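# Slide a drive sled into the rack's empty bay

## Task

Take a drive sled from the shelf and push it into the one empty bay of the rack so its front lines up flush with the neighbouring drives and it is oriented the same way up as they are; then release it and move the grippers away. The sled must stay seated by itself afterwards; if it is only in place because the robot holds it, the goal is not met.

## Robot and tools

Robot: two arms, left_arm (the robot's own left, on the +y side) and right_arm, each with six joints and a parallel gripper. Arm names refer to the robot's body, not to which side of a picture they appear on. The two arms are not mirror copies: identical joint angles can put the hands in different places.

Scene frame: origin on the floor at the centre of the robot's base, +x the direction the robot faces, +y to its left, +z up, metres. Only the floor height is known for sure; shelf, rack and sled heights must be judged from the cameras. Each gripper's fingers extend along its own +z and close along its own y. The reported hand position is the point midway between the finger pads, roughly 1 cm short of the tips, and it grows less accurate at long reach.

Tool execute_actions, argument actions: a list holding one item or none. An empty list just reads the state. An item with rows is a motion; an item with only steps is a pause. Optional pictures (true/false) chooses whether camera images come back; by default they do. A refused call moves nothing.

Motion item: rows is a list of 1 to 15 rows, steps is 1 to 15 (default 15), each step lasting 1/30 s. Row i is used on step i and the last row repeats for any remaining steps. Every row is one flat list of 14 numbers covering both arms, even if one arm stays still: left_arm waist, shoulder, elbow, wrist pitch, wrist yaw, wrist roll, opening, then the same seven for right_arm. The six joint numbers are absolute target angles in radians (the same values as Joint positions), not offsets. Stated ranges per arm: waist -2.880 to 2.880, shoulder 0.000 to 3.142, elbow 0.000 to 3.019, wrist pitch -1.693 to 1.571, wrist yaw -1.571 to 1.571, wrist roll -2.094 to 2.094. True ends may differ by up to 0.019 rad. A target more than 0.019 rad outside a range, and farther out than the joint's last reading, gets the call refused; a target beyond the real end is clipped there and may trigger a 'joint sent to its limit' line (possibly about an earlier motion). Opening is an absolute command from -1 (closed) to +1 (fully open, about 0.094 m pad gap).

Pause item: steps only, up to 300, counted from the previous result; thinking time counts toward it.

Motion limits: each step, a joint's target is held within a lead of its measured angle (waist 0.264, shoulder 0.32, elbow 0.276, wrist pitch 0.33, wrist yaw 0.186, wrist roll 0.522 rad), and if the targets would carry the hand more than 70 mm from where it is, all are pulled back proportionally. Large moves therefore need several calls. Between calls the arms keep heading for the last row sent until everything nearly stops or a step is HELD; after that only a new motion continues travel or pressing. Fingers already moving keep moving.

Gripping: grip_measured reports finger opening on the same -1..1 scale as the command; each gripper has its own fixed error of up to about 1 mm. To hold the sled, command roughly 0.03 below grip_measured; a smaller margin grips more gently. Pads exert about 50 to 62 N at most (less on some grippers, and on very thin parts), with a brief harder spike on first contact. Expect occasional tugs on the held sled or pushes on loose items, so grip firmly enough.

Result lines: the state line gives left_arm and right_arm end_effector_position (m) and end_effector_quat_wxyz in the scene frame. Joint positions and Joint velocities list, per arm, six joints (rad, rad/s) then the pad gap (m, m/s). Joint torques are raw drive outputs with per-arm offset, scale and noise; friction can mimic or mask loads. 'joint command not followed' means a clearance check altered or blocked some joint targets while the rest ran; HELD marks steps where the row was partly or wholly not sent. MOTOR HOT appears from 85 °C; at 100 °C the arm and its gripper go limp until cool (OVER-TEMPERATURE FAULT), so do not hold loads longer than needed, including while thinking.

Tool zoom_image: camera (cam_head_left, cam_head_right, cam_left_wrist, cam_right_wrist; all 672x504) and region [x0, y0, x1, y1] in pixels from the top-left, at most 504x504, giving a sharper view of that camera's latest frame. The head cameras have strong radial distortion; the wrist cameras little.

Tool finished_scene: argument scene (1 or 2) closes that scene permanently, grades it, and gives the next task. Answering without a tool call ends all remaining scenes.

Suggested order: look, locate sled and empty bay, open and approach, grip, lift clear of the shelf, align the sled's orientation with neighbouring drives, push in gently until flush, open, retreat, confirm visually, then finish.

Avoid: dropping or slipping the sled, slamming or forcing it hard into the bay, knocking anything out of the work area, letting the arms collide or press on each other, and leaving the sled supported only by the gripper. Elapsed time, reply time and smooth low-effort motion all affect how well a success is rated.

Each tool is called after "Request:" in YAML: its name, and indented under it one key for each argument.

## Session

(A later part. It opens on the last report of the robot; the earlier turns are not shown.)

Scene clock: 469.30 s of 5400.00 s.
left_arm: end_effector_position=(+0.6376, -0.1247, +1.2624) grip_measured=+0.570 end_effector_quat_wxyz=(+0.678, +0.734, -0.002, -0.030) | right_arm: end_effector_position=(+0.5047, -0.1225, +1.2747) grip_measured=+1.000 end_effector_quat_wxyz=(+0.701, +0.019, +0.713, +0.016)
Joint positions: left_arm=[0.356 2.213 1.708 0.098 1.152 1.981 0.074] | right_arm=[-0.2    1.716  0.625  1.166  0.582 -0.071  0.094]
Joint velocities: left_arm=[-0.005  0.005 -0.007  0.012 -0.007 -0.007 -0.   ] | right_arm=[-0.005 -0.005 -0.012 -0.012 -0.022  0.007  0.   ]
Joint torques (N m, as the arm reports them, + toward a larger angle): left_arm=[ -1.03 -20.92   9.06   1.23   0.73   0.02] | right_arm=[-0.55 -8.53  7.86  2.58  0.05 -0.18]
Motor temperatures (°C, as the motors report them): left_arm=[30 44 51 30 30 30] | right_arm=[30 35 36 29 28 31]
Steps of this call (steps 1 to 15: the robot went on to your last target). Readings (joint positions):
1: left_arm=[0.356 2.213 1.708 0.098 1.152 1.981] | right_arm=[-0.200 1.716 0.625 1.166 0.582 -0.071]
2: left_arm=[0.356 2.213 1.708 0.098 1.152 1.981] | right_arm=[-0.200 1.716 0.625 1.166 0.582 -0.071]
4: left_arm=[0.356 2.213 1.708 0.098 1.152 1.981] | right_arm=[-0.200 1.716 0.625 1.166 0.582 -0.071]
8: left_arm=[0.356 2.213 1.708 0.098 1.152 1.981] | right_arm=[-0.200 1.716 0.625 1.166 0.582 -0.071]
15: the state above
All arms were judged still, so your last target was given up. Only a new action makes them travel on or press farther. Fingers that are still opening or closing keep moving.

Request:
execute_actions:
  actions:
    - {"rows": [[0.366,2.2135,1.721,0.130,1.159,1.998,0.5,-0.215,1.72,0.66,1.19,0.585,-0.08,1.0],[0.366,2.2135,1.720,0.1325,1.159,1.998,0.5,-0.215,1.72,0.66,1.19,0.585,-0.08,1.0],[0.366,2.2135,1.719,0.135,1.159,1.998,0.5,-0.215,1.72,0.66,1.19,0.585,-0.08,1.0],[0.366,2.2135,1.718,0.1375,1.159,1.998,0.5,-0.215,1.72,0.66,1.19,0.585,-0.08,1.0],[0.366,2.2135,1.717,0.140,1.159,1.998,0.5,-0.215,1.72,0.66,1.19,0.585,-0.08,1.0],[0.366,2.2135,1.716,0.1425,1.159,1.998,0.5,-0.215,1.72,0.66,1.19,0.585,-0.08,1.0],[0.366,2.2135,1.715,0.145,1.159,1.998,0.5,-0.215,1.72,0.66,1.19,0.585,-0.08,1.0]], "steps": 15}
  pictures: false

Request:
execute_actions:
  actions:
    - {"steps": 15}

Request:
zoom_image:
  camera: "cam_right_wrist"
  region: [305, 78, 365, 128]

Scene clock: 471.50 s of 5400.00 s.
left_arm: end_effector_position=(+0.6385, -0.1232, +1.2624) grip_measured=+0.570 end_effector_quat_wxyz=(+0.680, +0.733, -0.004, -0.026) | right_arm: end_effector_position=(+0.5047, -0.1225, +1.2747) grip_measured=+1.000 end_effector_quat_wxyz=(+0.701, +0.019, +0.713, +0.016)
Joint positions: left_arm=[0.358 2.213 1.705 0.111 1.153 1.981 0.074] | right_arm=[-0.2    1.716  0.625  1.166  0.582 -0.071  0.094]
Joint velocities: left_arm=[-0.005 -0.024 -0.012 -0.002 -0.037  0.037 -0.   ] | right_arm=[-0.005  0.005 -0.012 -0.017 -0.037  0.022  0.   ]
Joint torques (N m, as the arm reports them, + toward a larger angle): left_arm=[ -0.78 -21.62   8.7    2.93   0.72   0.02] | right_arm=[-0.55 -8.62  7.89  2.55  0.05 -0.18]
Motor temperatures (°C, as the motors report them): left_arm=[30 44 51 30 30 30] | right_arm=[30 35 36 29 28 31]
Steps of this call (steps 1 to 51: nothing new was sent; steps 52 to 66: all 15 steps of this action). Readings (joint positions):
52: left_arm=[0.356 2.213 1.708 0.098 1.152 1.981] | right_arm=[-0.200 1.716 0.625 1.166 0.582 -0.071]
53: left_arm=[0.356 2.213 1.708 0.099 1.152 1.981] | right_arm=[-0.200 1.716 0.625 1.166 0.582 -0.071]
55: left_arm=[0.356 2.213 1.707 0.101 1.153 1.981] | right_arm=[-0.200 1.716 0.625 1.166 0.582 -0.071]
59: left_arm=[0.357 2.213 1.706 0.108 1.153 1.981] | right_arm=[-0.200 1.716 0.625 1.166 0.582 -0.071]
66: the state above

Scene clock: 472.00 s of 5400.00 s.
left_arm: end_effector_position=(+0.6385, -0.1232, +1.2624) grip_measured=+0.570 end_effector_quat_wxyz=(+0.680, +0.733, -0.004, -0.026) | right_arm: end_effector_position=(+0.5047, -0.1225, +1.2747) grip_measured=+1.000 end_effector_quat_wxyz=(+0.701, +0.019, +0.713, +0.016)
Joint positions: left_arm=[0.358 2.213 1.705 0.111 1.153 1.981 0.074] | right_arm=[-0.2    1.716  0.625  1.166  0.582 -0.071  0.094]
Joint velocities: left_arm=[ 0.005  0.005 -0.012  0.012 -0.022 -0.081 -0.   ] | right_arm=[ 0.005  0.015  0.007 -0.007  0.037 -0.007  0.   ]
Joint torques (N m, as the arm reports them, + toward a larger angle): left_arm=[ -0.97 -22.31   8.61   2.86   0.73   0.01] | right_arm=[-0.55 -8.49  7.88  2.58  0.05 -0.18]
Motor temperatures (°C, as the motors report them): left_arm=[30 44 51 30 30 30] | right_arm=[30 35 36 29 28 31]
Steps of this call (steps 1 to 15: the robot went on to your last target). Readings (joint positions):
1: left_arm=[0.358 2.213 1.705 0.111 1.153 1.981] | right_arm=[-0.200 1.716 0.625 1.166 0.582 -0.071]
2: left_arm=[0.358 2.213 1.705 0.111 1.153 1.981] | right_arm=[-0.200 1.716 0.625 1.166 0.582 -0.071]
4: left_arm=[0.358 2.213 1.705 0.111 1.153 1.981] | right_arm=[-0.200 1.716 0.625 1.166 0.582 -0.071]
8: left_arm=[0.358 2.213 1.705 0.111 1.153 1.981] | right_arm=[-0.200 1.716 0.625 1.166 0.582 -0.071]
15: the state above
All arms were judged still, so your last target was given up. Only a new action makes them travel on or press farther. Fingers that are still opening or closing keep moving.

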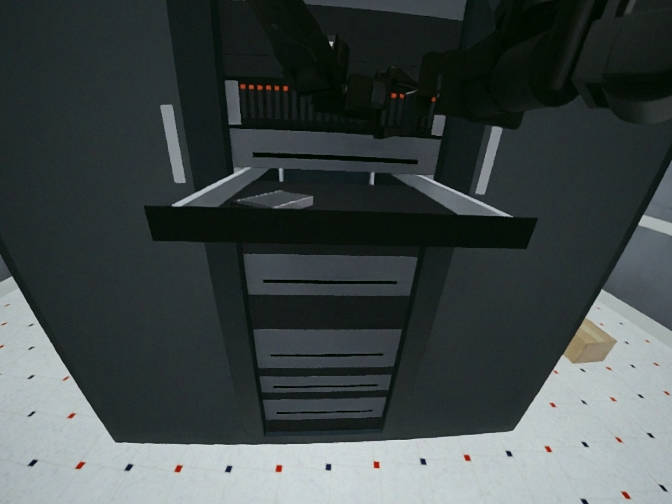

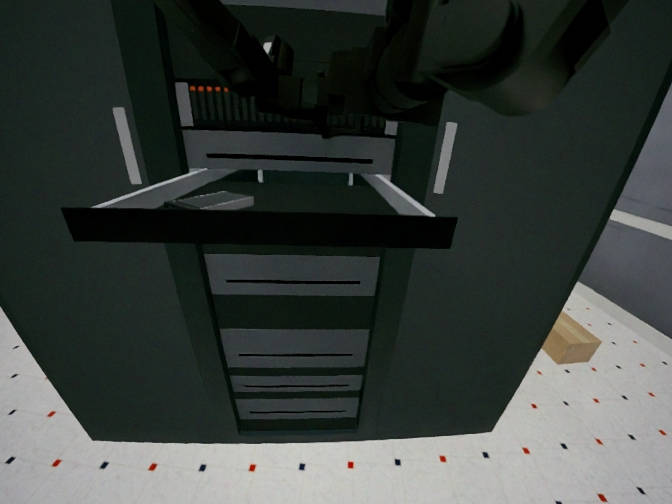

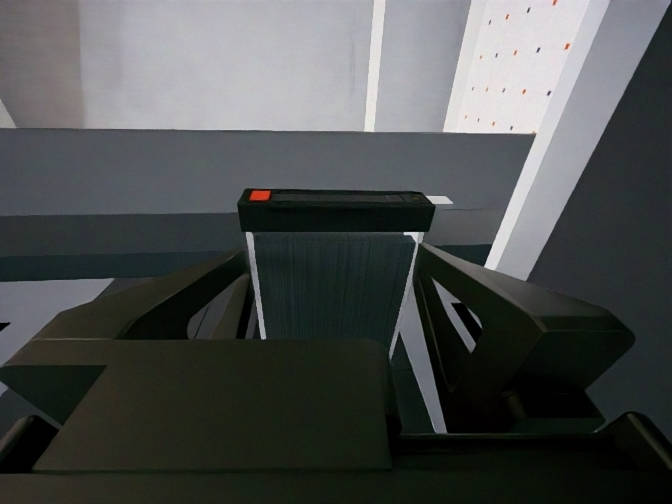

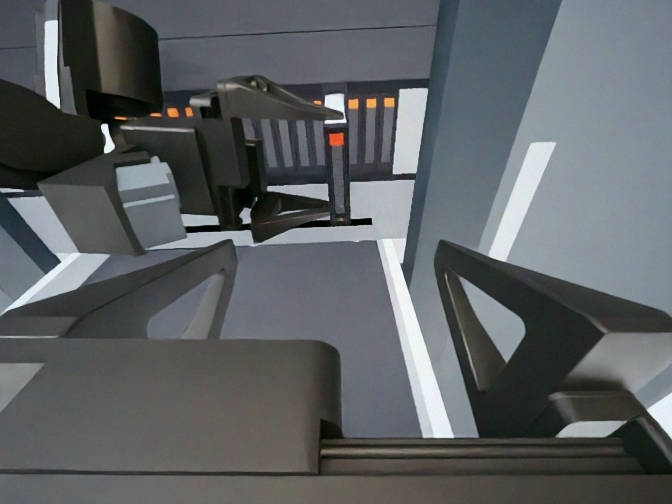

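Region (305, 78, 365, 128) of cam_right_wrist's 672x504 image, scaled by 8.400, with more detail than that image has.

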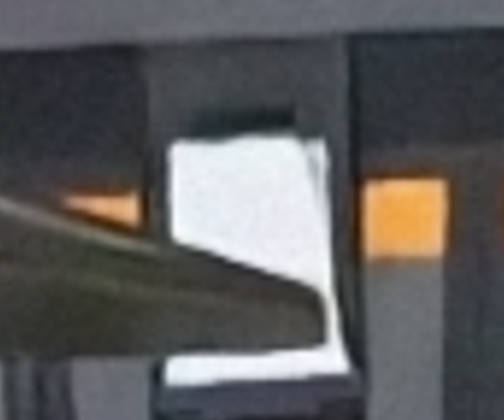

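Request:
execute_actions:
  actions:
    - {"rows": [[0.366,2.2135,1.760,0.096,1.159,1.998,0.5,-0.215,1.72,0.66,1.19,0.585,-0.08,1.0],[0.366,2.2135,1.766,0.094,1.159,1.998,0.5,-0.215,1.72,0.66,1.19,0.585,-0.08,1.0],[0.366,2.2135,1.768,0.092,1.159,1.998,0.5,-0.215,1.72,0.66,1.19,0.585,-0.08,1.0],[0.366,2.2135,1.7685,0.090,1.159,1.998,0.5,-0.215,1.72,0.66,1.19,0.585,-0.08,1.0],[0.366,2.2135,1.769,0.088,1.159,1.998,0.5,-0.215,1.72,0.66,1.19,0.585,-0.08,1.0],[0.366,2.2135,1.770,0.086,1.159,1.998,0.5,-0.215,1.72,0.66,1.19,0.585,-0.08,1.0],[0.366,2.2135,1.771,0.084,1.159,1.998,0.5,-0.215,1.72,0.66,1.19,0.585,-0.08,1.0]], "steps": 15}
  pictures: false

Request:
execute_actions:
  actions:
    - {"steps": 15}

Request:
zoom_image:
  camera: "cam_right_wrist"
  region: [305, 78, 365, 128]

Scene clock: 474.87 s of 5400.00 s.
left_arm: end_effector_position=(+0.6381, -0.1231, +1.2615) grip_measured=+0.570 end_effector_quat_wxyz=(+0.678, +0.734, -0.002, -0.029) | right_arm: end_effector_position=(+0.5047, -0.1225, +1.2747) grip_measured=+1.000 end_effector_quat_wxyz=(+0.701, +0.019, +0.713, +0.016)
Joint positions: left_arm=[0.358 2.213 1.705 0.103 1.153 1.981 0.074] | right_arm=[-0.2    1.716  0.625  1.166  0.582 -0.071  0.094]
Joint velocities: left_arm=[-0.005 -0.015  0.002  0.012  0.022 -0.037  0.001] | right_arm=[-0.015 -0.005  0.007  0.002 -0.022  0.022  0.   ]
Joint torques (N m, as the arm reports them, + toward a larger angle): left_arm=[ -0.84 -21.3   12.5    0.81   0.76   0.01] | right_arm=[-0.54 -8.5   7.88  2.56  0.05 -0.18]
Motor temperatures (°C, as the motors report them): left_arm=[30 44 50 30 30 30] | right_arm=[30 35 36 29 28 31]
Steps of this call (steps 1 to 71: nothing new was sent; steps 72 to 86: all 15 steps of this action). Readings (joint positions):
72: left_arm=[0.358 2.213 1.705 0.111 1.153 1.981] | right_arm=[-0.200 1.716 0.625 1.166 0.582 -0.071]
73: left_arm=[0.358 2.213 1.705 0.111 1.153 1.981] | right_arm=[-0.200 1.716 0.625 1.166 0.582 -0.071]
75: left_arm=[0.358 2.213 1.705 0.109 1.153 1.981] | right_arm=[-0.200 1.716 0.625 1.166 0.582 -0.071]
79: left_arm=[0.358 2.213 1.705 0.104 1.153 1.981] | right_arm=[-0.200 1.716 0.625 1.166 0.582 -0.071]
86: the state above

Scene clock: 475.37 s of 5400.00 s.
left_arm: end_effector_position=(+0.6381, -0.1231, +1.2615) grip_measured=+0.570 end_effector_quat_wxyz=(+0.678, +0.734, -0.002, -0.029) | right_arm: end_effector_position=(+0.5047, -0.1225, +1.2747) grip_measured=+1.000 end_effector_quat_wxyz=(+0.701, +0.019, +0.713, +0.016)
Joint positions: left_arm=[0.358 2.213 1.705 0.103 1.153 1.981 0.074] | right_arm=[-0.2    1.716  0.625  1.166  0.582 -0.071  0.094]
Joint velocities: left_arm=[-0.015 -0.015  0.007 -0.007 -0.007  0.022  0.   ] | right_arm=[-0.005 -0.005 -0.007  0.002 -0.037 -0.051  0.   ]
Joint torques (N m, as the arm reports them, + toward a larger angle): left_arm=[ -1.15 -21.77  12.64   0.93   0.72   0.02] | right_arm=[-0.63 -8.57  7.88  2.55  0.05 -0.18]
Motor temperatures (°C, as the motors report them): left_arm=[30 44 50 30 30 30] | right_arm=[30 35 36 29 28 31]
Steps of this call (steps 1 to 15: the robot went on to your last target). Readings (joint positions):
1: left_arm=[0.358 2.213 1.705 0.103 1.153 1.981] | right_arm=[-0.200 1.716 0.625 1.166 0.582 -0.071]
2: left_arm=[0.358 2.213 1.705 0.103 1.153 1.981] | right_arm=[-0.200 1.716 0.625 1.166 0.582 -0.071]
4: left_arm=[0.358 2.213 1.705 0.103 1.153 1.981] | right_arm=[-0.200 1.716 0.625 1.166 0.582 -0.071]
8: left_arm=[0.358 2.213 1.705 0.103 1.153 1.981] | right_arm=[-0.200 1.716 0.625 1.166 0.582 -0.071]
15: the state above
All arms were judged still, so your last target was given up. Only a new action makes them travel on or press farther. Fingers that are still opening or closing keep moving.

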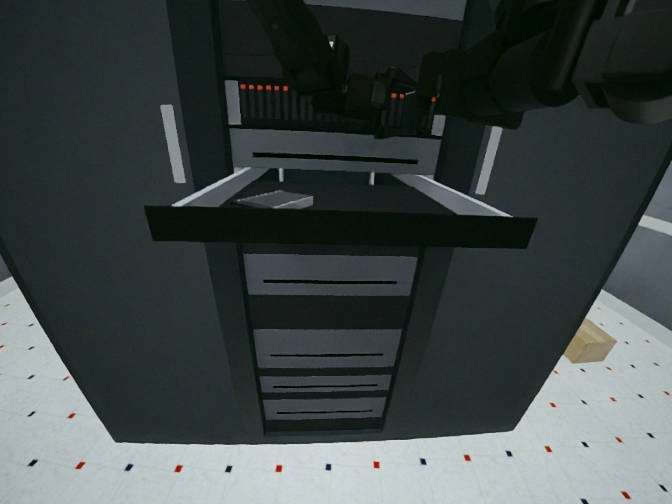

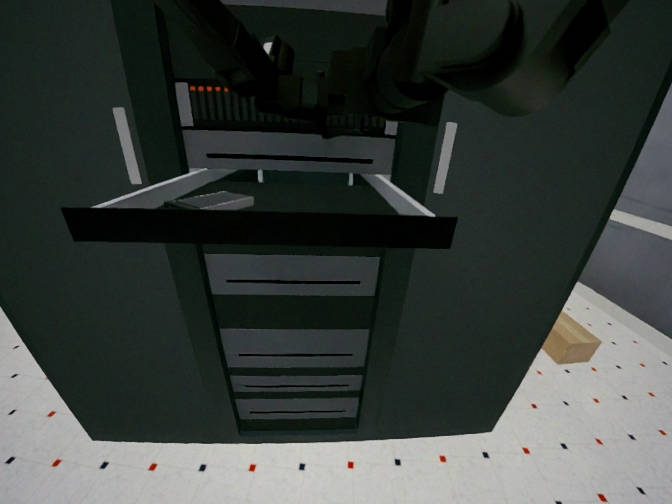

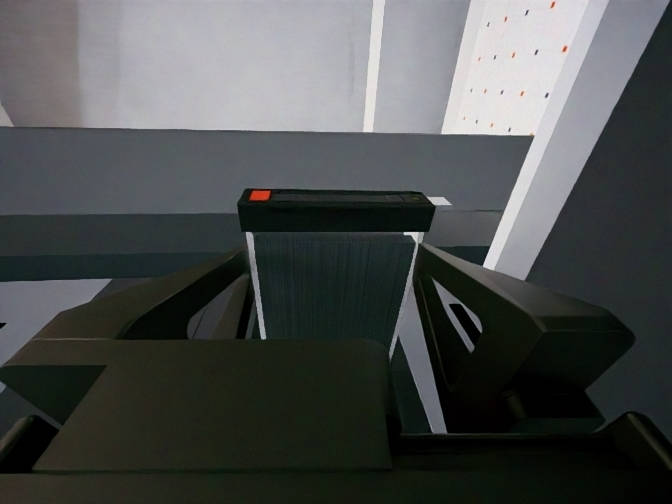

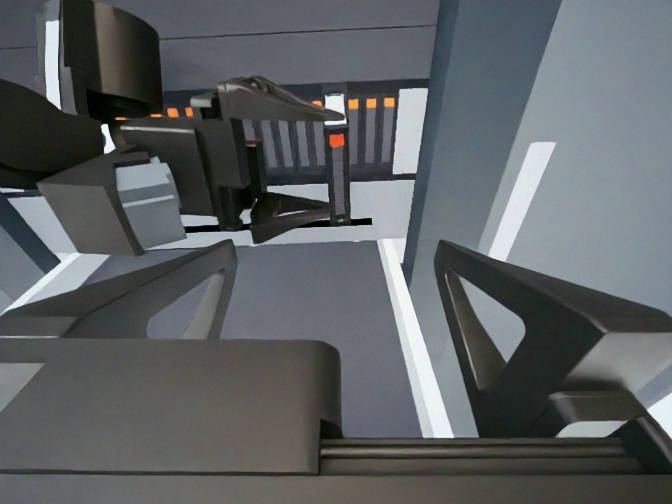

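Region (305, 78, 365, 128) of cam_right_wrist's 672x504 image, scaled by 8.400, with more detail than that image has.

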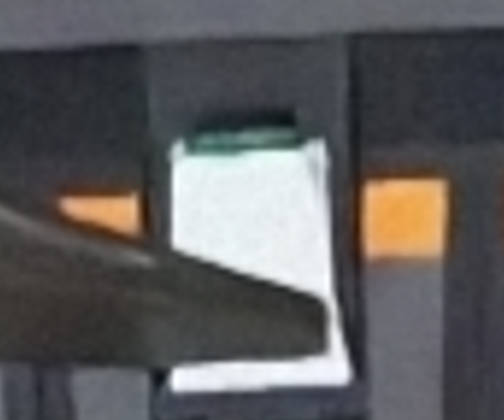

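Request:
zoom_image:
  camera: "cam_right_wrist"
  region: [320, 88, 350, 108]

Region (320, 88, 350, 108) of cam_right_wrist's 672x504 image, scaled by 16.800, with more detail than that image has.

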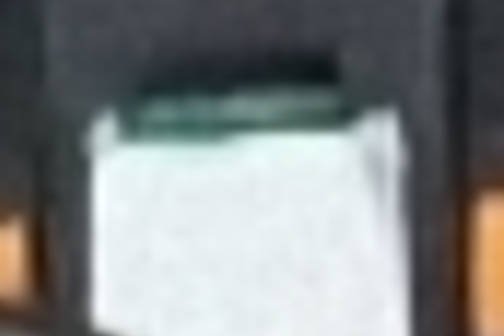

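Request:
execute_actions:
  actions:
    - {"rows": [[0.366,2.2135,1.771,0.090,1.161,1.998,0.5,-0.215,1.72,0.66,1.19,0.585,-0.08,1.0],[0.366,2.2135,1.772,0.090,1.162,1.998,0.5,-0.215,1.72,0.66,1.19,0.585,-0.08,1.0],[0.366,2.2135,1.772,0.090,1.163,1.998,0.5,-0.215,1.72,0.66,1.19,0.585,-0.08,1.0],[0.366,2.2135,1.773,0.090,1.164,1.998,0.5,-0.215,1.72,0.66,1.19,0.585,-0.08,1.0],[0.366,2.2135,1.773,0.090,1.165,1.998,0.5,-0.215,1.72,0.66,1.19,0.585,-0.08,1.0],[0.366,2.2135,1.773,0.090,1.166,1.998,0.5,-0.215,1.72,0.66,1.19,0.585,-0.08,1.0]], "steps": 15}
  pictures: false

Request:
execute_actions:
  actions:
    - {"steps": 15}

Request:
zoom_image:
  camera: "cam_right_wrist"
  region: [305, 78, 365, 128]

Scene clock: 482.03 s of 5400.00 s.
left_arm: end_effector_position=(+0.6370, -0.1231, +1.2620) grip_measured=+0.570 end_effector_quat_wxyz=(+0.679, +0.733, -0.004, -0.031) | right_arm: end_effector_position=(+0.5047, -0.1225, +1.2747) grip_measured=+1.000 end_effector_quat_wxyz=(+0.701, +0.019, +0.713, +0.016)
Joint positions: left_arm=[0.358 2.213 1.705 0.103 1.16  1.981 0.074] | right_arm=[-0.2    1.716  0.625  1.166  0.582 -0.071  0.094]
Joint velocities: left_arm=[-0.005  0.005 -0.007 -0.007  0.022  0.037 -0.   ] | right_arm=[-0.005 -0.015 -0.007 -0.022 -0.022 -0.007  0.   ]
Joint torques (N m, as the arm reports them, + toward a larger angle): left_arm=[ -0.38 -20.97  12.83   1.1    0.73   0.01] | right_arm=[-0.57 -8.57  7.85  2.56  0.04 -0.18]
Motor temperatures (°C, as the motors report them): left_arm=[30 44 51 30 30 30] | right_arm=[30 35 36 29 28 31]
Steps of this call (steps 1 to 90: nothing new was sent; then 3.17 s passed at rest; steps 91 to 105: all 15 steps of this action). Readings (joint positions):
91: left_arm=[0.358 2.213 1.705 0.103 1.153 1.981] | right_arm=[-0.200 1.716 0.625 1.166 0.582 -0.071]
92: left_arm=[0.358 2.213 1.705 0.103 1.155 1.981] | right_arm=[-0.200 1.716 0.625 1.166 0.582 -0.071]
94: left_arm=[0.358 2.213 1.705 0.103 1.156 1.981] | right_arm=[-0.200 1.716 0.625 1.166 0.582 -0.071]
98: left_arm=[0.358 2.213 1.705 0.103 1.160 1.981] | right_arm=[-0.200 1.716 0.625 1.166 0.582 -0.071]
105: the state above

Scene clock: 482.53 s of 5400.00 s.
left_arm: end_effector_position=(+0.6370, -0.1231, +1.2620) grip_measured=+0.570 end_effector_quat_wxyz=(+0.679, +0.733, -0.004, -0.031) | right_arm: end_effector_position=(+0.5047, -0.1225, +1.2747) grip_measured=+1.000 end_effector_quat_wxyz=(+0.701, +0.019, +0.713, +0.016)
Joint positions: left_arm=[0.358 2.213 1.705 0.103 1.16  1.981 0.074] | right_arm=[-0.2    1.716  0.625  1.166  0.582 -0.071  0.094]
Joint velocities: left_arm=[-0.005 -0.005 -0.002  0.002 -0.037 -0.051 -0.   ] | right_arm=[ 0.005 -0.005 -0.007 -0.022 -0.051  0.022  0.   ]
Joint torques (N m, as the arm reports them, + toward a larger angle): left_arm=[ -1.01 -21.48  12.8    0.91   0.74   0.03] | right_arm=[-0.59 -8.54  7.86  2.58  0.05 -0.18]
Motor temperatures (°C, as the motors report them): left_arm=[30 44 51 30 30 30] | right_arm=[30 35 36 29 28 31]
Steps of this call (steps 1 to 15: the robot went on to your last target). Readings (joint positions):
1: left_arm=[0.358 2.213 1.705 0.103 1.160 1.981] | right_arm=[-0.200 1.716 0.625 1.166 0.582 -0.071]
2: left_arm=[0.358 2.213 1.705 0.103 1.160 1.981] | right_arm=[-0.200 1.716 0.625 1.166 0.582 -0.071]
4: left_arm=[0.358 2.213 1.705 0.103 1.160 1.981] | right_arm=[-0.200 1.716 0.625 1.166 0.582 -0.071]
8: left_arm=[0.358 2.213 1.705 0.103 1.160 1.981] | right_arm=[-0.200 1.716 0.625 1.166 0.582 -0.071]
15: the state above
All arms were judged still, so your last target was given up. Only a new action makes them travel on or press farther. Fingers that are still opening or closing keep moving.

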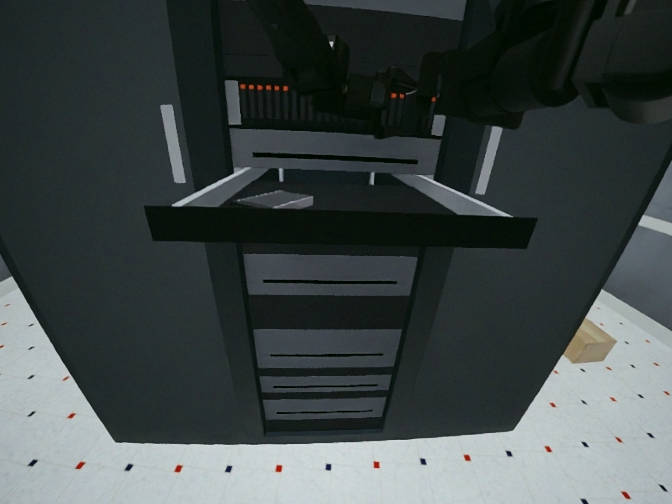

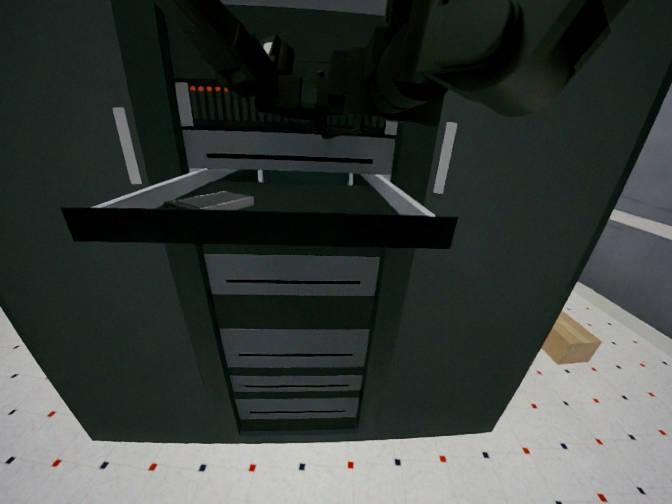

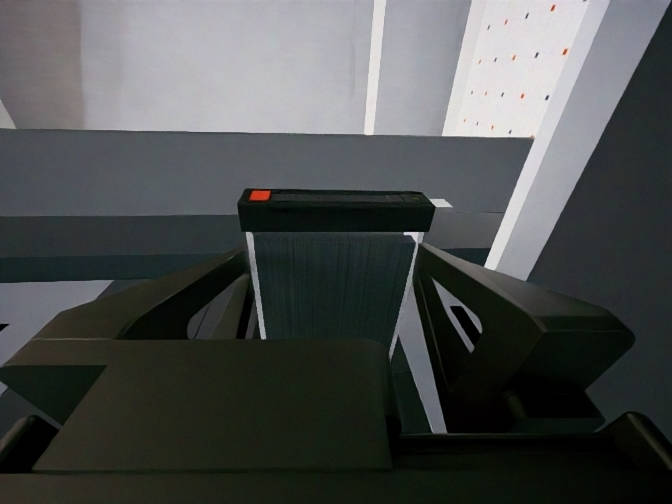

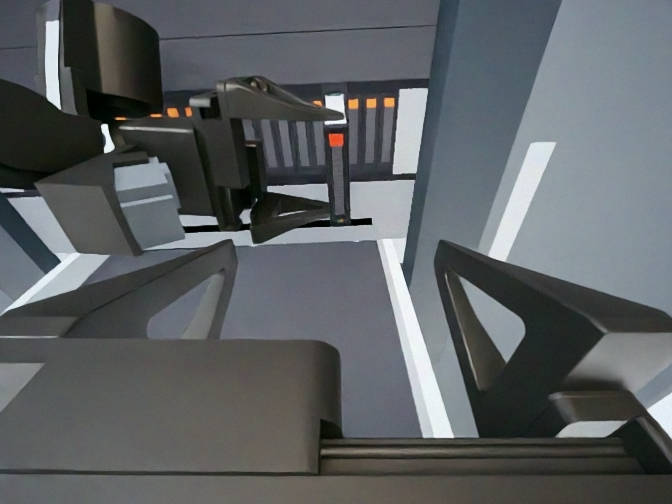

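Region (305, 78, 365, 128) of cam_right_wrist's 672x504 image, scaled by 8.400, with more detail than that image has.

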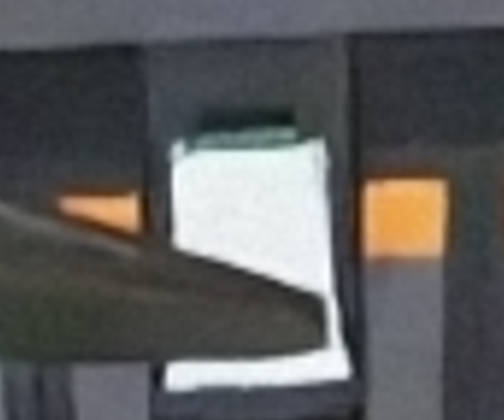

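Request:
execute_actions:
  actions:
    - {"rows": [[0.366,2.2135,1.782,0.090,1.166,1.998,0.5,-0.215,1.72,0.66,1.19,0.585,-0.08,1.0],[0.366,2.2135,1.782,0.090,1.166,1.998,0.5,-0.215,1.72,0.66,1.19,0.585,-0.08,1.0],[0.366,2.2135,1.7715,0.090,1.166,1.998,0.5,-0.215,1.72,0.66,1.19,0.585,-0.08,1.0]], "steps": 15}
  pictures: false

Request:
execute_actions:
  actions:
    - {"steps": 10}
  pictures: false

Scene clock: 485.07 s of 5400.00 s.
left_arm: end_effector_position=(+0.6371, -0.1231, +1.2621) grip_measured=+0.570 end_effector_quat_wxyz=(+0.680, +0.733, -0.004, -0.031) | right_arm: end_effector_position=(+0.5047, -0.1225, +1.2747) grip_measured=+1.000 end_effector_quat_wxyz=(+0.701, +0.019, +0.713, +0.016)
Joint positions: left_arm=[0.358 2.213 1.705 0.103 1.16  1.981 0.074] | right_arm=[-0.2    1.716  0.625  1.166  0.582 -0.071  0.094]
Joint velocities: left_arm=[-0.005 -0.005 -0.002 -0.002 -0.11   0.022  0.   ] | right_arm=[-0.005 -0.015  0.002 -0.007  0.037 -0.051  0.   ]
Joint torques (N m, as the arm reports them, + toward a larger angle): left_arm=[ -0.96 -21.59  12.68   1.     0.69   0.02] | right_arm=[-0.69 -8.5   7.86  2.57  0.05 -0.18]
Motor temperatures (°C, as the motors report them): left_arm=[30 44 51 30 30 30] | right_arm=[30 35 36 29 28 31]
Steps of this call (steps 1 to 61: nothing new was sent; steps 62 to 76: all 15 steps of this action). Readings (joint positions):
62: left_arm=[0.358 2.213 1.705 0.103 1.160 1.981] | right_arm=[-0.200 1.716 0.625 1.166 0.582 -0.071]
63: left_arm=[0.358 2.213 1.705 0.103 1.160 1.981] | right_arm=[-0.200 1.716 0.625 1.166 0.582 -0.071]
65: left_arm=[0.358 2.213 1.705 0.103 1.160 1.981] | right_arm=[-0.200 1.716 0.625 1.166 0.582 -0.071]
69: left_arm=[0.358 2.213 1.705 0.103 1.160 1.981] | right_arm=[-0.200 1.716 0.625 1.166 0.582 -0.071]
76: the state above

Scene clock: 485.40 s of 5400.00 s.
left_arm: end_effector_position=(+0.6371, -0.1231, +1.2621) grip_measured=+0.570 end_effector_quat_wxyz=(+0.680, +0.733, -0.004, -0.031) | right_arm: end_effector_position=(+0.5047, -0.1225, +1.2747) grip_measured=+1.000 end_effector_quat_wxyz=(+0.701, +0.019, +0.713, +0.016)
Joint positions: left_arm=[0.358 2.213 1.705 0.103 1.16  1.981 0.074] | right_arm=[-0.2    1.716  0.625  1.166  0.582 -0.071  0.094]
Joint velocities: left_arm=[-0.015 -0.015 -0.002 -0.007  0.007  0.022  0.002] | right_arm=[-0.015  0.005 -0.002 -0.002 -0.081 -0.081  0.   ]
Joint torques (N m, as the arm reports them, + toward a larger angle): left_arm=[ -0.79 -21.09  12.79   0.96   0.72   0.02] | right_arm=[-0.58 -8.62  7.86  2.58  0.05 -0.18]
Motor temperatures (°C, as the motors report them): left_arm=[30 44 51 30 30 30] | right_arm=[30 35 36 29 28 31]
Steps of this call (steps 1 to 10: the robot went on to your last target). Readings (joint positions):
1: left_arm=[0.358 2.213 1.705 0.103 1.160 1.981] | right_arm=[-0.200 1.716 0.625 1.166 0.582 -0.071]
2: left_arm=[0.358 2.213 1.705 0.103 1.160 1.981] | right_arm=[-0.200 1.716 0.625 1.166 0.582 -0.071]
4: left_arm=[0.358 2.213 1.705 0.103 1.160 1.981] | right_arm=[-0.200 1.716 0.625 1.166 0.582 -0.071]
8: left_arm=[0.358 2.213 1.705 0.103 1.160 1.981] | right_arm=[-0.200 1.716 0.625 1.166 0.582 -0.071]
10: the state above

Request:
execute_actions:
  actions:
    - {"rows": [[0.366,2.2135,1.782,0.090,1.166,1.998,0.5,-0.215,1.72,0.66,1.19,0.585,-0.08,1.0],[0.366,2.2135,1.782,0.090,1.166,1.998,0.5,-0.215,1.72,0.66,1.19,0.585,-0.08,1.0],[0.366,2.2135,1.782,0.090,1.166,1.998,0.5,-0.215,1.72,0.66,1.19,0.585,-0.08,1.0],[0.366,2.2135,1.782,0.090,1.166,1.998,0.5,-0.215,1.72,0.66,1.19,0.585,-0.08,1.0],[0.366,2.2135,1.782,0.090,1.166,1.998,0.5,-0.215,1.72,0.66,1.19,0.585,-0.08,1.0],[0.366,2.2135,1.782,0.090,1.166,1.998,0.5,-0.215,1.72,0.66,1.19,0.585,-0.08,1.0],[0.366,2.2135,1.7715,0.090,1.166,1.998,0.5,-0.215,1.72,0.66,1.19,0.585,-0.08,1.0]], "steps": 15}
  pictures: false

Request:
execute_actions:
  actions:
    - {"steps": 10}
  pictures: false

Scene clock: 486.97 s of 5400.00 s.
left_arm: end_effector_position=(+0.6371, -0.1231, +1.2621) grip_measured=+0.570 end_effector_quat_wxyz=(+0.680, +0.733, -0.004, -0.031) | right_arm: end_effector_position=(+0.5047, -0.1225, +1.2747) grip_measured=+1.000 end_effector_quat_wxyz=(+0.701, +0.019, +0.713, +0.016)
Joint positions: left_arm=[0.358 2.213 1.705 0.103 1.16  1.981 0.074] | right_arm=[-0.2    1.716  0.625  1.166  0.582 -0.071  0.094]
Joint velocities: left_arm=[-0.015 -0.005 -0.007 -0.012  0.11  -0.037 -0.   ] | right_arm=[-0.015 -0.005 -0.032  0.007  0.037 -0.051  0.   ]
Joint torques (N m, as the arm reports them, + toward a larger angle): left_arm=[ -0.87 -21.37  12.76   1.08   0.76   0.03] | right_arm=[-0.6  -8.54  7.87  2.58  0.05 -0.18]
Motor temperatures (°C, as the motors report them): left_arm=[30 44 52 30 30 30] | right_arm=[30 35 36 29 28 31]
Steps of this call (steps 1 to 15: the robot went on to your last target; steps 16 to 32: nothing new was sent; steps 33 to 47: all 15 steps of this action). Readings (joint positions):
33: left_arm=[0.358 2.213 1.705 0.103 1.160 1.981] | right_arm=[-0.200 1.716 0.625 1.166 0.582 -0.071]
34: left_arm=[0.358 2.213 1.705 0.103 1.160 1.981] | right_arm=[-0.200 1.716 0.625 1.166 0.582 -0.071]
36: left_arm=[0.358 2.213 1.705 0.103 1.160 1.981] | right_arm=[-0.200 1.716 0.625 1.166 0.582 -0.071]
40: left_arm=[0.358 2.213 1.705 0.103 1.160 1.981] | right_arm=[-0.200 1.716 0.625 1.166 0.582 -0.071]
47: the state above

Scene clock: 487.30 s of 5400.00 s.
left_arm: end_effector_position=(+0.6371, -0.1231, +1.2621) grip_measured=+0.570 end_effector_quat_wxyz=(+0.680, +0.733, -0.004, -0.031) | right_arm: end_effector_position=(+0.5047, -0.1225, +1.2747) grip_measured=+1.000 end_effector_quat_wxyz=(+0.701, +0.019, +0.713, +0.016)
Joint positions: left_arm=[0.358 2.213 1.705 0.103 1.16  1.981 0.074] | right_arm=[-0.2    1.716  0.625  1.166  0.582 -0.071  0.094]
Joint velocities: left_arm=[ 0.005 -0.005 -0.007  0.002  0.022  0.022  0.001] | right_arm=[ 0.005 -0.015  0.007 -0.007 -0.037  0.007  0.   ]
Joint torques (N m, as the arm reports them, + toward a larger angle): left_arm=[ -0.81 -21.31  12.63   1.21   0.78   0.01] | right_arm=[-0.56 -8.56  7.87  2.57  0.05 -0.18]
Motor temperatures (°C, as the motors report them): left_arm=[30 44 52 30 30 30] | right_arm=[30 35 36 29 28 31]
Steps of this call (steps 1 to 10: the robot went on to your last target). Readings (joint positions):
1: left_arm=[0.358 2.213 1.705 0.103 1.160 1.981] | right_arm=[-0.200 1.716 0.625 1.166 0.582 -0.071]
2: left_arm=[0.358 2.213 1.705 0.103 1.160 1.981] | right_arm=[-0.200 1.716 0.625 1.166 0.582 -0.071]
4: left_arm=[0.358 2.213 1.705 0.103 1.160 1.981] | right_arm=[-0.200 1.716 0.625 1.166 0.582 -0.071]
8: left_arm=[0.358 2.213 1.705 0.103 1.160 1.981] | right_arm=[-0.200 1.716 0.625 1.166 0.582 -0.071]
10: the state above

Request:
execute_actions:
  actions:
    - {"rows": [[0.366,2.2135,1.745,0.090,1.166,1.998,0.5,-0.225,1.735,0.675,1.19,0.574,0.1,1.0],[0.366,2.2135,1.745,0.090,1.166,1.998,0.5,-0.235,1.75,0.692,1.19,0.563,0.3,1.0],[0.366,2.2135,1.745,0.090,1.166,1.998,0.5,-0.245,1.765,0.709,1.19,0.552,0.5,1.0],[0.366,2.2135,1.745,0.090,1.166,1.998,0.5,-0.255,1.78,0.726,1.19,0.541,0.7,1.0],[0.366,2.2135,1.745,0.090,1.166,1.998,0.5,-0.265,1.795,0.743,1.19,0.530,0.9,1.0],[0.366,2.2135,1.745,0.090,1.166,1.998,0.5,-0.275,1.81,0.760,1.191,0.519,1.1,1.0],[0.366,2.2135,1.745,0.090,1.166,1.998,0.5,-0.285,1.825,0.777,1.191,0.508,1.3,1.0],[0.366,2.2135,1.745,0.090,1.166,1.998,0.5,-0.295,1.84,0.794,1.192,0.497,1.46,1.0],[0.366,2.2135,1.745,0.090,1.166,1.998,0.5,-0.304,1.85,0.809,1.192,0.486,1.46,1.0]], "steps": 15}
  pictures: false

Request:
execute_actions:
  actions:
    - {"steps": 30}

Scene clock: 498.63 s of 5400.00 s.
left_arm: end_effector_position=(+0.6371, -0.1231, +1.2621) grip_measured=+0.570 end_effector_quat_wxyz=(+0.680, +0.733, -0.004, -0.031) | right_arm: end_effector_position=(+0.5719, -0.1307, +1.2628) grip_measured=+1.000 end_effector_quat_wxyz=(+0.562, +0.438, +0.549, +0.437)
Joint positions: left_arm=[0.358 2.213 1.705 0.103 1.16  1.981 0.074] | right_arm=[-0.298  1.845  0.782  1.169  0.49   1.204  0.094]
Joint velocities: left_arm=[ 0.005 -0.005  0.007 -0.002  0.051  0.022  0.001] | right_arm=[ 0.005  0.005  0.002 -0.012 -0.022  1.575  0.   ]
Joint torques (N m, as the arm reports them, + toward a larger angle): left_arm=[ -0.58 -21.04  10.79   1.15   0.76   0.02] | right_arm=[  0.13 -10.73   7.43   2.52  -0.23  -0.12]
Motor temperatures (°C, as the motors report them): left_arm=[30 45 52 30 30 30] | right_arm=[30 35 36 29 28 31]
Steps of this call (steps 1 to 15: the robot went on to your last target; steps 16 to 90: nothing new was sent; then 7.83 s passed at rest; steps 91 to 105: all 15 steps of this action). Readings (joint positions):
91: left_arm=[0.358 2.213 1.705 0.103 1.160 1.981] | right_arm=[-0.201 1.717 0.626 1.166 0.580 -0.048]
92: left_arm=[0.358 2.213 1.705 0.103 1.160 1.981] | right_arm=[-0.202 1.718 0.629 1.166 0.573 0.009]
94: left_arm=[0.358 2.213 1.705 0.103 1.160 1.981] | right_arm=[-0.212 1.730 0.647 1.167 0.554 0.190]
98: left_arm=[0.358 2.213 1.705 0.103 1.160 1.981] | right_arm=[-0.253 1.788 0.724 1.169 0.509 0.581]
105: the state above

Scene clock: 499.63 s of 5400.00 s.
left_arm: end_effector_position=(+0.6371, -0.1231, +1.2621) grip_measured=+0.570 end_effector_quat_wxyz=(+0.680, +0.733, -0.004, -0.031) | right_arm: end_effector_position=(+0.5719, -0.1305, +1.2630) grip_measured=+1.000 end_effector_quat_wxyz=(+0.504, +0.501, +0.491, +0.503)
Joint positions: left_arm=[0.358 2.213 1.705 0.103 1.16  1.981 0.074] | right_arm=[-0.298  1.845  0.782  1.17   0.489  1.45   0.094]
Joint velocities: left_arm=[ 0.005  0.005  0.002  0.022 -0.095  0.022 -0.   ] | right_arm=[ 0.005 -0.015  0.007  0.022 -0.037 -0.051  0.   ]
Joint torques (N m, as the arm reports them, + toward a larger angle): left_arm=[ -0.88 -21.69  10.68   1.23   0.71  -0.04] | right_arm=[  0.42 -10.51   7.41   2.47  -0.19  -0.09]
Motor temperatures (°C, as the motors report them): left_arm=[30 45 52 30 30 30] | right_arm=[30 35 36 29 28 31]
Steps of this call (steps 1 to 30: the robot went on to your last target). Readings (joint positions):
1: left_arm=[0.358 2.213 1.705 0.103 1.160 1.981] | right_arm=[-0.298 1.845 0.782 1.169 0.489 1.254]
2: left_arm=[0.358 2.213 1.705 0.103 1.160 1.981] | right_arm=[-0.298 1.845 0.782 1.170 0.489 1.294]
4: left_arm=[0.358 2.213 1.705 0.103 1.160 1.981] | right_arm=[-0.298 1.845 0.782 1.170 0.489 1.350]
8: left_arm=[0.358 2.213 1.705 0.103 1.160 1.981] | right_arm=[-0.298 1.845 0.782 1.170 0.489 1.410]
30: the state above
All arms were judged still, so your last target was given up. Only a new action makes them travel on or press farther. Fingers that are still opening or closing keep moving.

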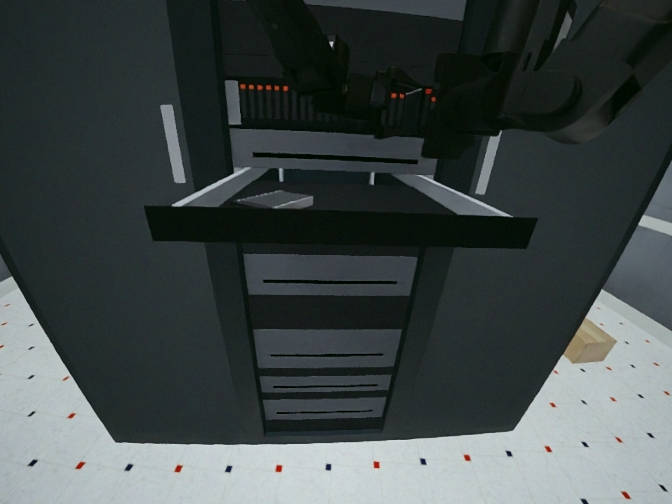

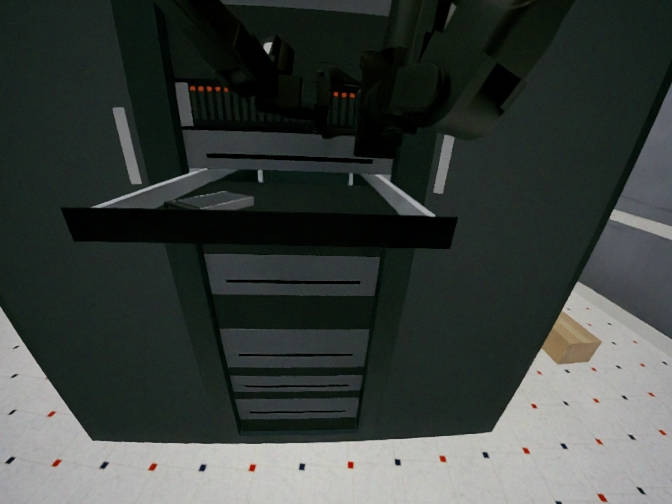

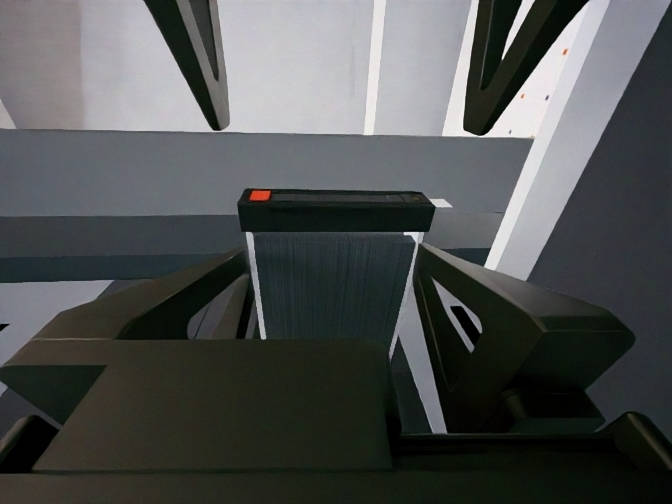

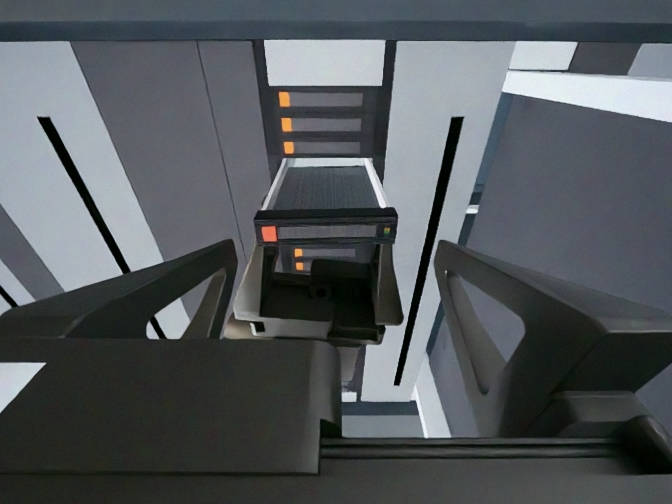

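Request:
execute_actions:
  actions:
    - {"rows": [[0.366,2.2135,1.745,0.090,1.166,1.998,0.5,-0.307,1.851,0.817,1.160,0.483,1.46,1.0],[0.366,2.2135,1.745,0.090,1.166,1.998,0.5,-0.310,1.852,0.825,1.150,0.480,1.46,1.0],[0.366,2.2135,1.745,0.090,1.166,1.998,0.5,-0.313,1.852,0.833,1.138,0.477,1.46,1.0],[0.366,2.2135,1.745,0.090,1.166,1.998,0.5,-0.316,1.853,0.841,1.126,0.474,1.46,1.0],[0.366,2.2135,1.745,0.090,1.166,1.998,0.5,-0.319,1.854,0.849,1.114,0.471,1.46,1.0],[0.366,2.2135,1.745,0.090,1.166,1.998,0.5,-0.3215,1.855,0.856,1.104,0.468,1.46,1.0],[0.366,2.2135,1.745,0.090,1.166,1.998,0.5,-0.3234,1.855,0.8614,1.095,0.4664,1.46,1.0]], "steps": 15}
  pictures: false

Request:
execute_actions:
  actions:
    - {"steps": 20}

Scene clock: 506.83 s of 5400.00 s.
left_arm: end_effector_position=(+0.6371, -0.1231, +1.2621) grip_measured=+0.570 end_effector_quat_wxyz=(+0.680, +0.733, -0.004, -0.031) | right_arm: end_effector_position=(+0.5869, -0.1252, +1.2671) grip_measured=+1.000 end_effector_quat_wxyz=(+0.500, +0.499, +0.500, +0.501)
Joint positions: left_arm=[0.358 2.213 1.705 0.103 1.16  1.981 0.074] | right_arm=[-0.306  1.845  0.825  1.11   0.47   1.451  0.094]
Joint velocities: left_arm=[-0.005 -0.015 -0.007 -0.007  0.037  0.066 -0.001] | right_arm=[-0.005  0.005  0.002 -0.022 -0.022 -0.11   0.   ]
Joint torques (N m, as the arm reports them, + toward a larger angle): left_arm=[ -0.82 -20.98  10.94   1.12   0.73   0.01] | right_arm=[ -0.62 -10.28   8.37   1.01  -0.2   -0.09]
Motor temperatures (°C, as the motors report them): left_arm=[30 45 51 30 30 30] | right_arm=[30 35 36 29 29 31]
Steps of this call (steps 1 to 90: nothing new was sent; then 3.70 s passed at rest; steps 91 to 105: all 15 steps of this action). Readings (joint positions):
91: left_arm=[0.358 2.213 1.705 0.103 1.160 1.981] | right_arm=[-0.298 1.845 0.782 1.170 0.488 1.450]
92: left_arm=[0.358 2.213 1.705 0.103 1.160 1.981] | right_arm=[-0.298 1.845 0.782 1.169 0.486 1.450]
94: left_arm=[0.358 2.213 1.705 0.103 1.160 1.981] | right_arm=[-0.298 1.845 0.785 1.159 0.480 1.450]
98: left_arm=[0.358 2.213 1.705 0.103 1.160 1.981] | right_arm=[-0.301 1.845 0.810 1.120 0.470 1.451]
105: the state above

Scene clock: 507.50 s of 5400.00 s.
left_arm: end_effector_position=(+0.6371, -0.1231, +1.2621) grip_measured=+0.570 end_effector_quat_wxyz=(+0.680, +0.733, -0.004, -0.031) | right_arm: end_effector_position=(+0.5869, -0.1252, +1.2671) grip_measured=+1.000 end_effector_quat_wxyz=(+0.500, +0.499, +0.500, +0.501)
Joint positions: left_arm=[0.358 2.213 1.705 0.103 1.16  1.981 0.074] | right_arm=[-0.306  1.845  0.825  1.11   0.47   1.451  0.094]
Joint velocities: left_arm=[ 0.005  0.005  0.017  0.002 -0.007  0.007  0.001] | right_arm=[ 0.005  0.005 -0.007 -0.007 -0.007  0.007  0.   ]
Joint torques (N m, as the arm reports them, + toward a larger angle): left_arm=[ -0.62 -21.28  10.85   1.05   0.74  -0.02] | right_arm=[ -0.66 -10.48   8.36   0.94  -0.2   -0.1 ]
Motor temperatures (°C, as the motors report them): left_arm=[30 45 51 30 30 30] | right_arm=[30 35 36 29 29 31]
Steps of this call (steps 1 to 15: the robot went on to your last target; steps 16 to 20: nothing new was sent). Readings (joint positions):
1: left_arm=[0.358 2.213 1.705 0.103 1.160 1.981] | right_arm=[-0.306 1.845 0.825 1.110 0.470 1.451]
2: left_arm=[0.358 2.213 1.705 0.103 1.160 1.981] | right_arm=[-0.306 1.845 0.825 1.110 0.470 1.451]
4: left_arm=[0.358 2.213 1.705 0.103 1.160 1.981] | right_arm=[-0.306 1.845 0.825 1.110 0.470 1.451]
8: left_arm=[0.358 2.213 1.705 0.103 1.160 1.981] | right_arm=[-0.306 1.845 0.825 1.110 0.470 1.451]
20: the state above
All arms were judged still, so your last target was given up. Only a new action makes them travel on or press farther. Fingers that are still opening or closing keep moving.

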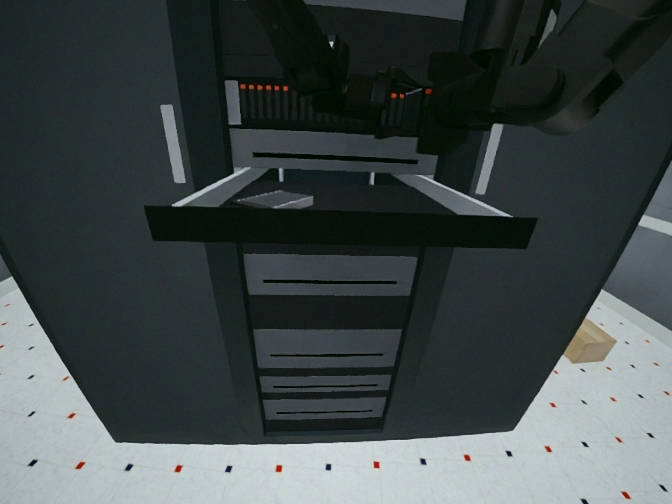

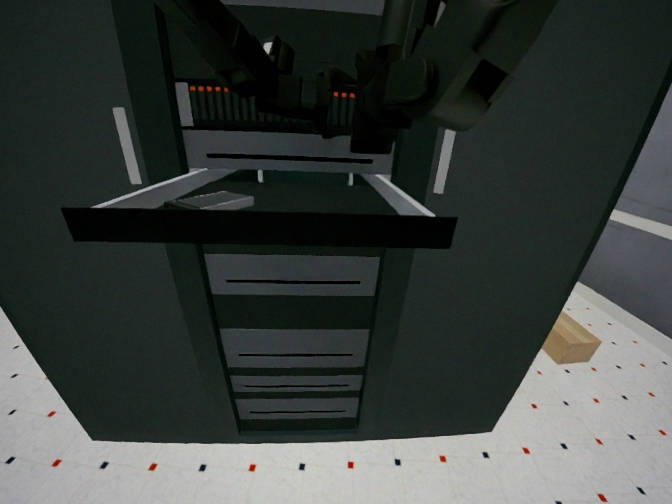

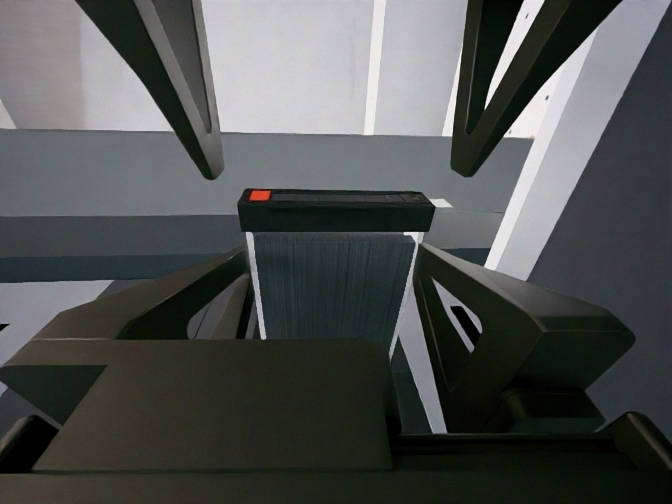

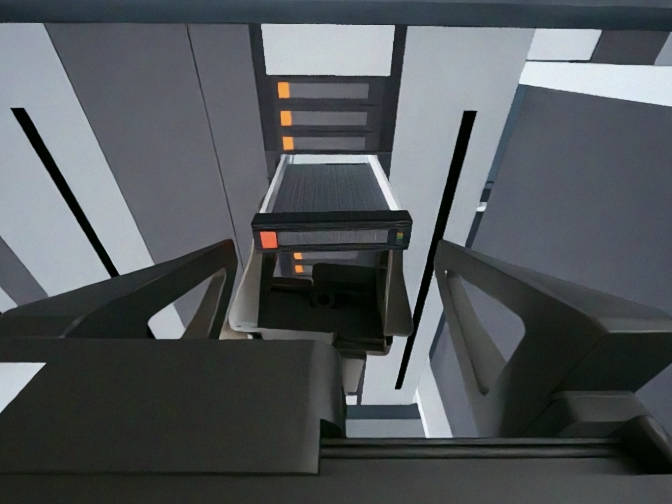

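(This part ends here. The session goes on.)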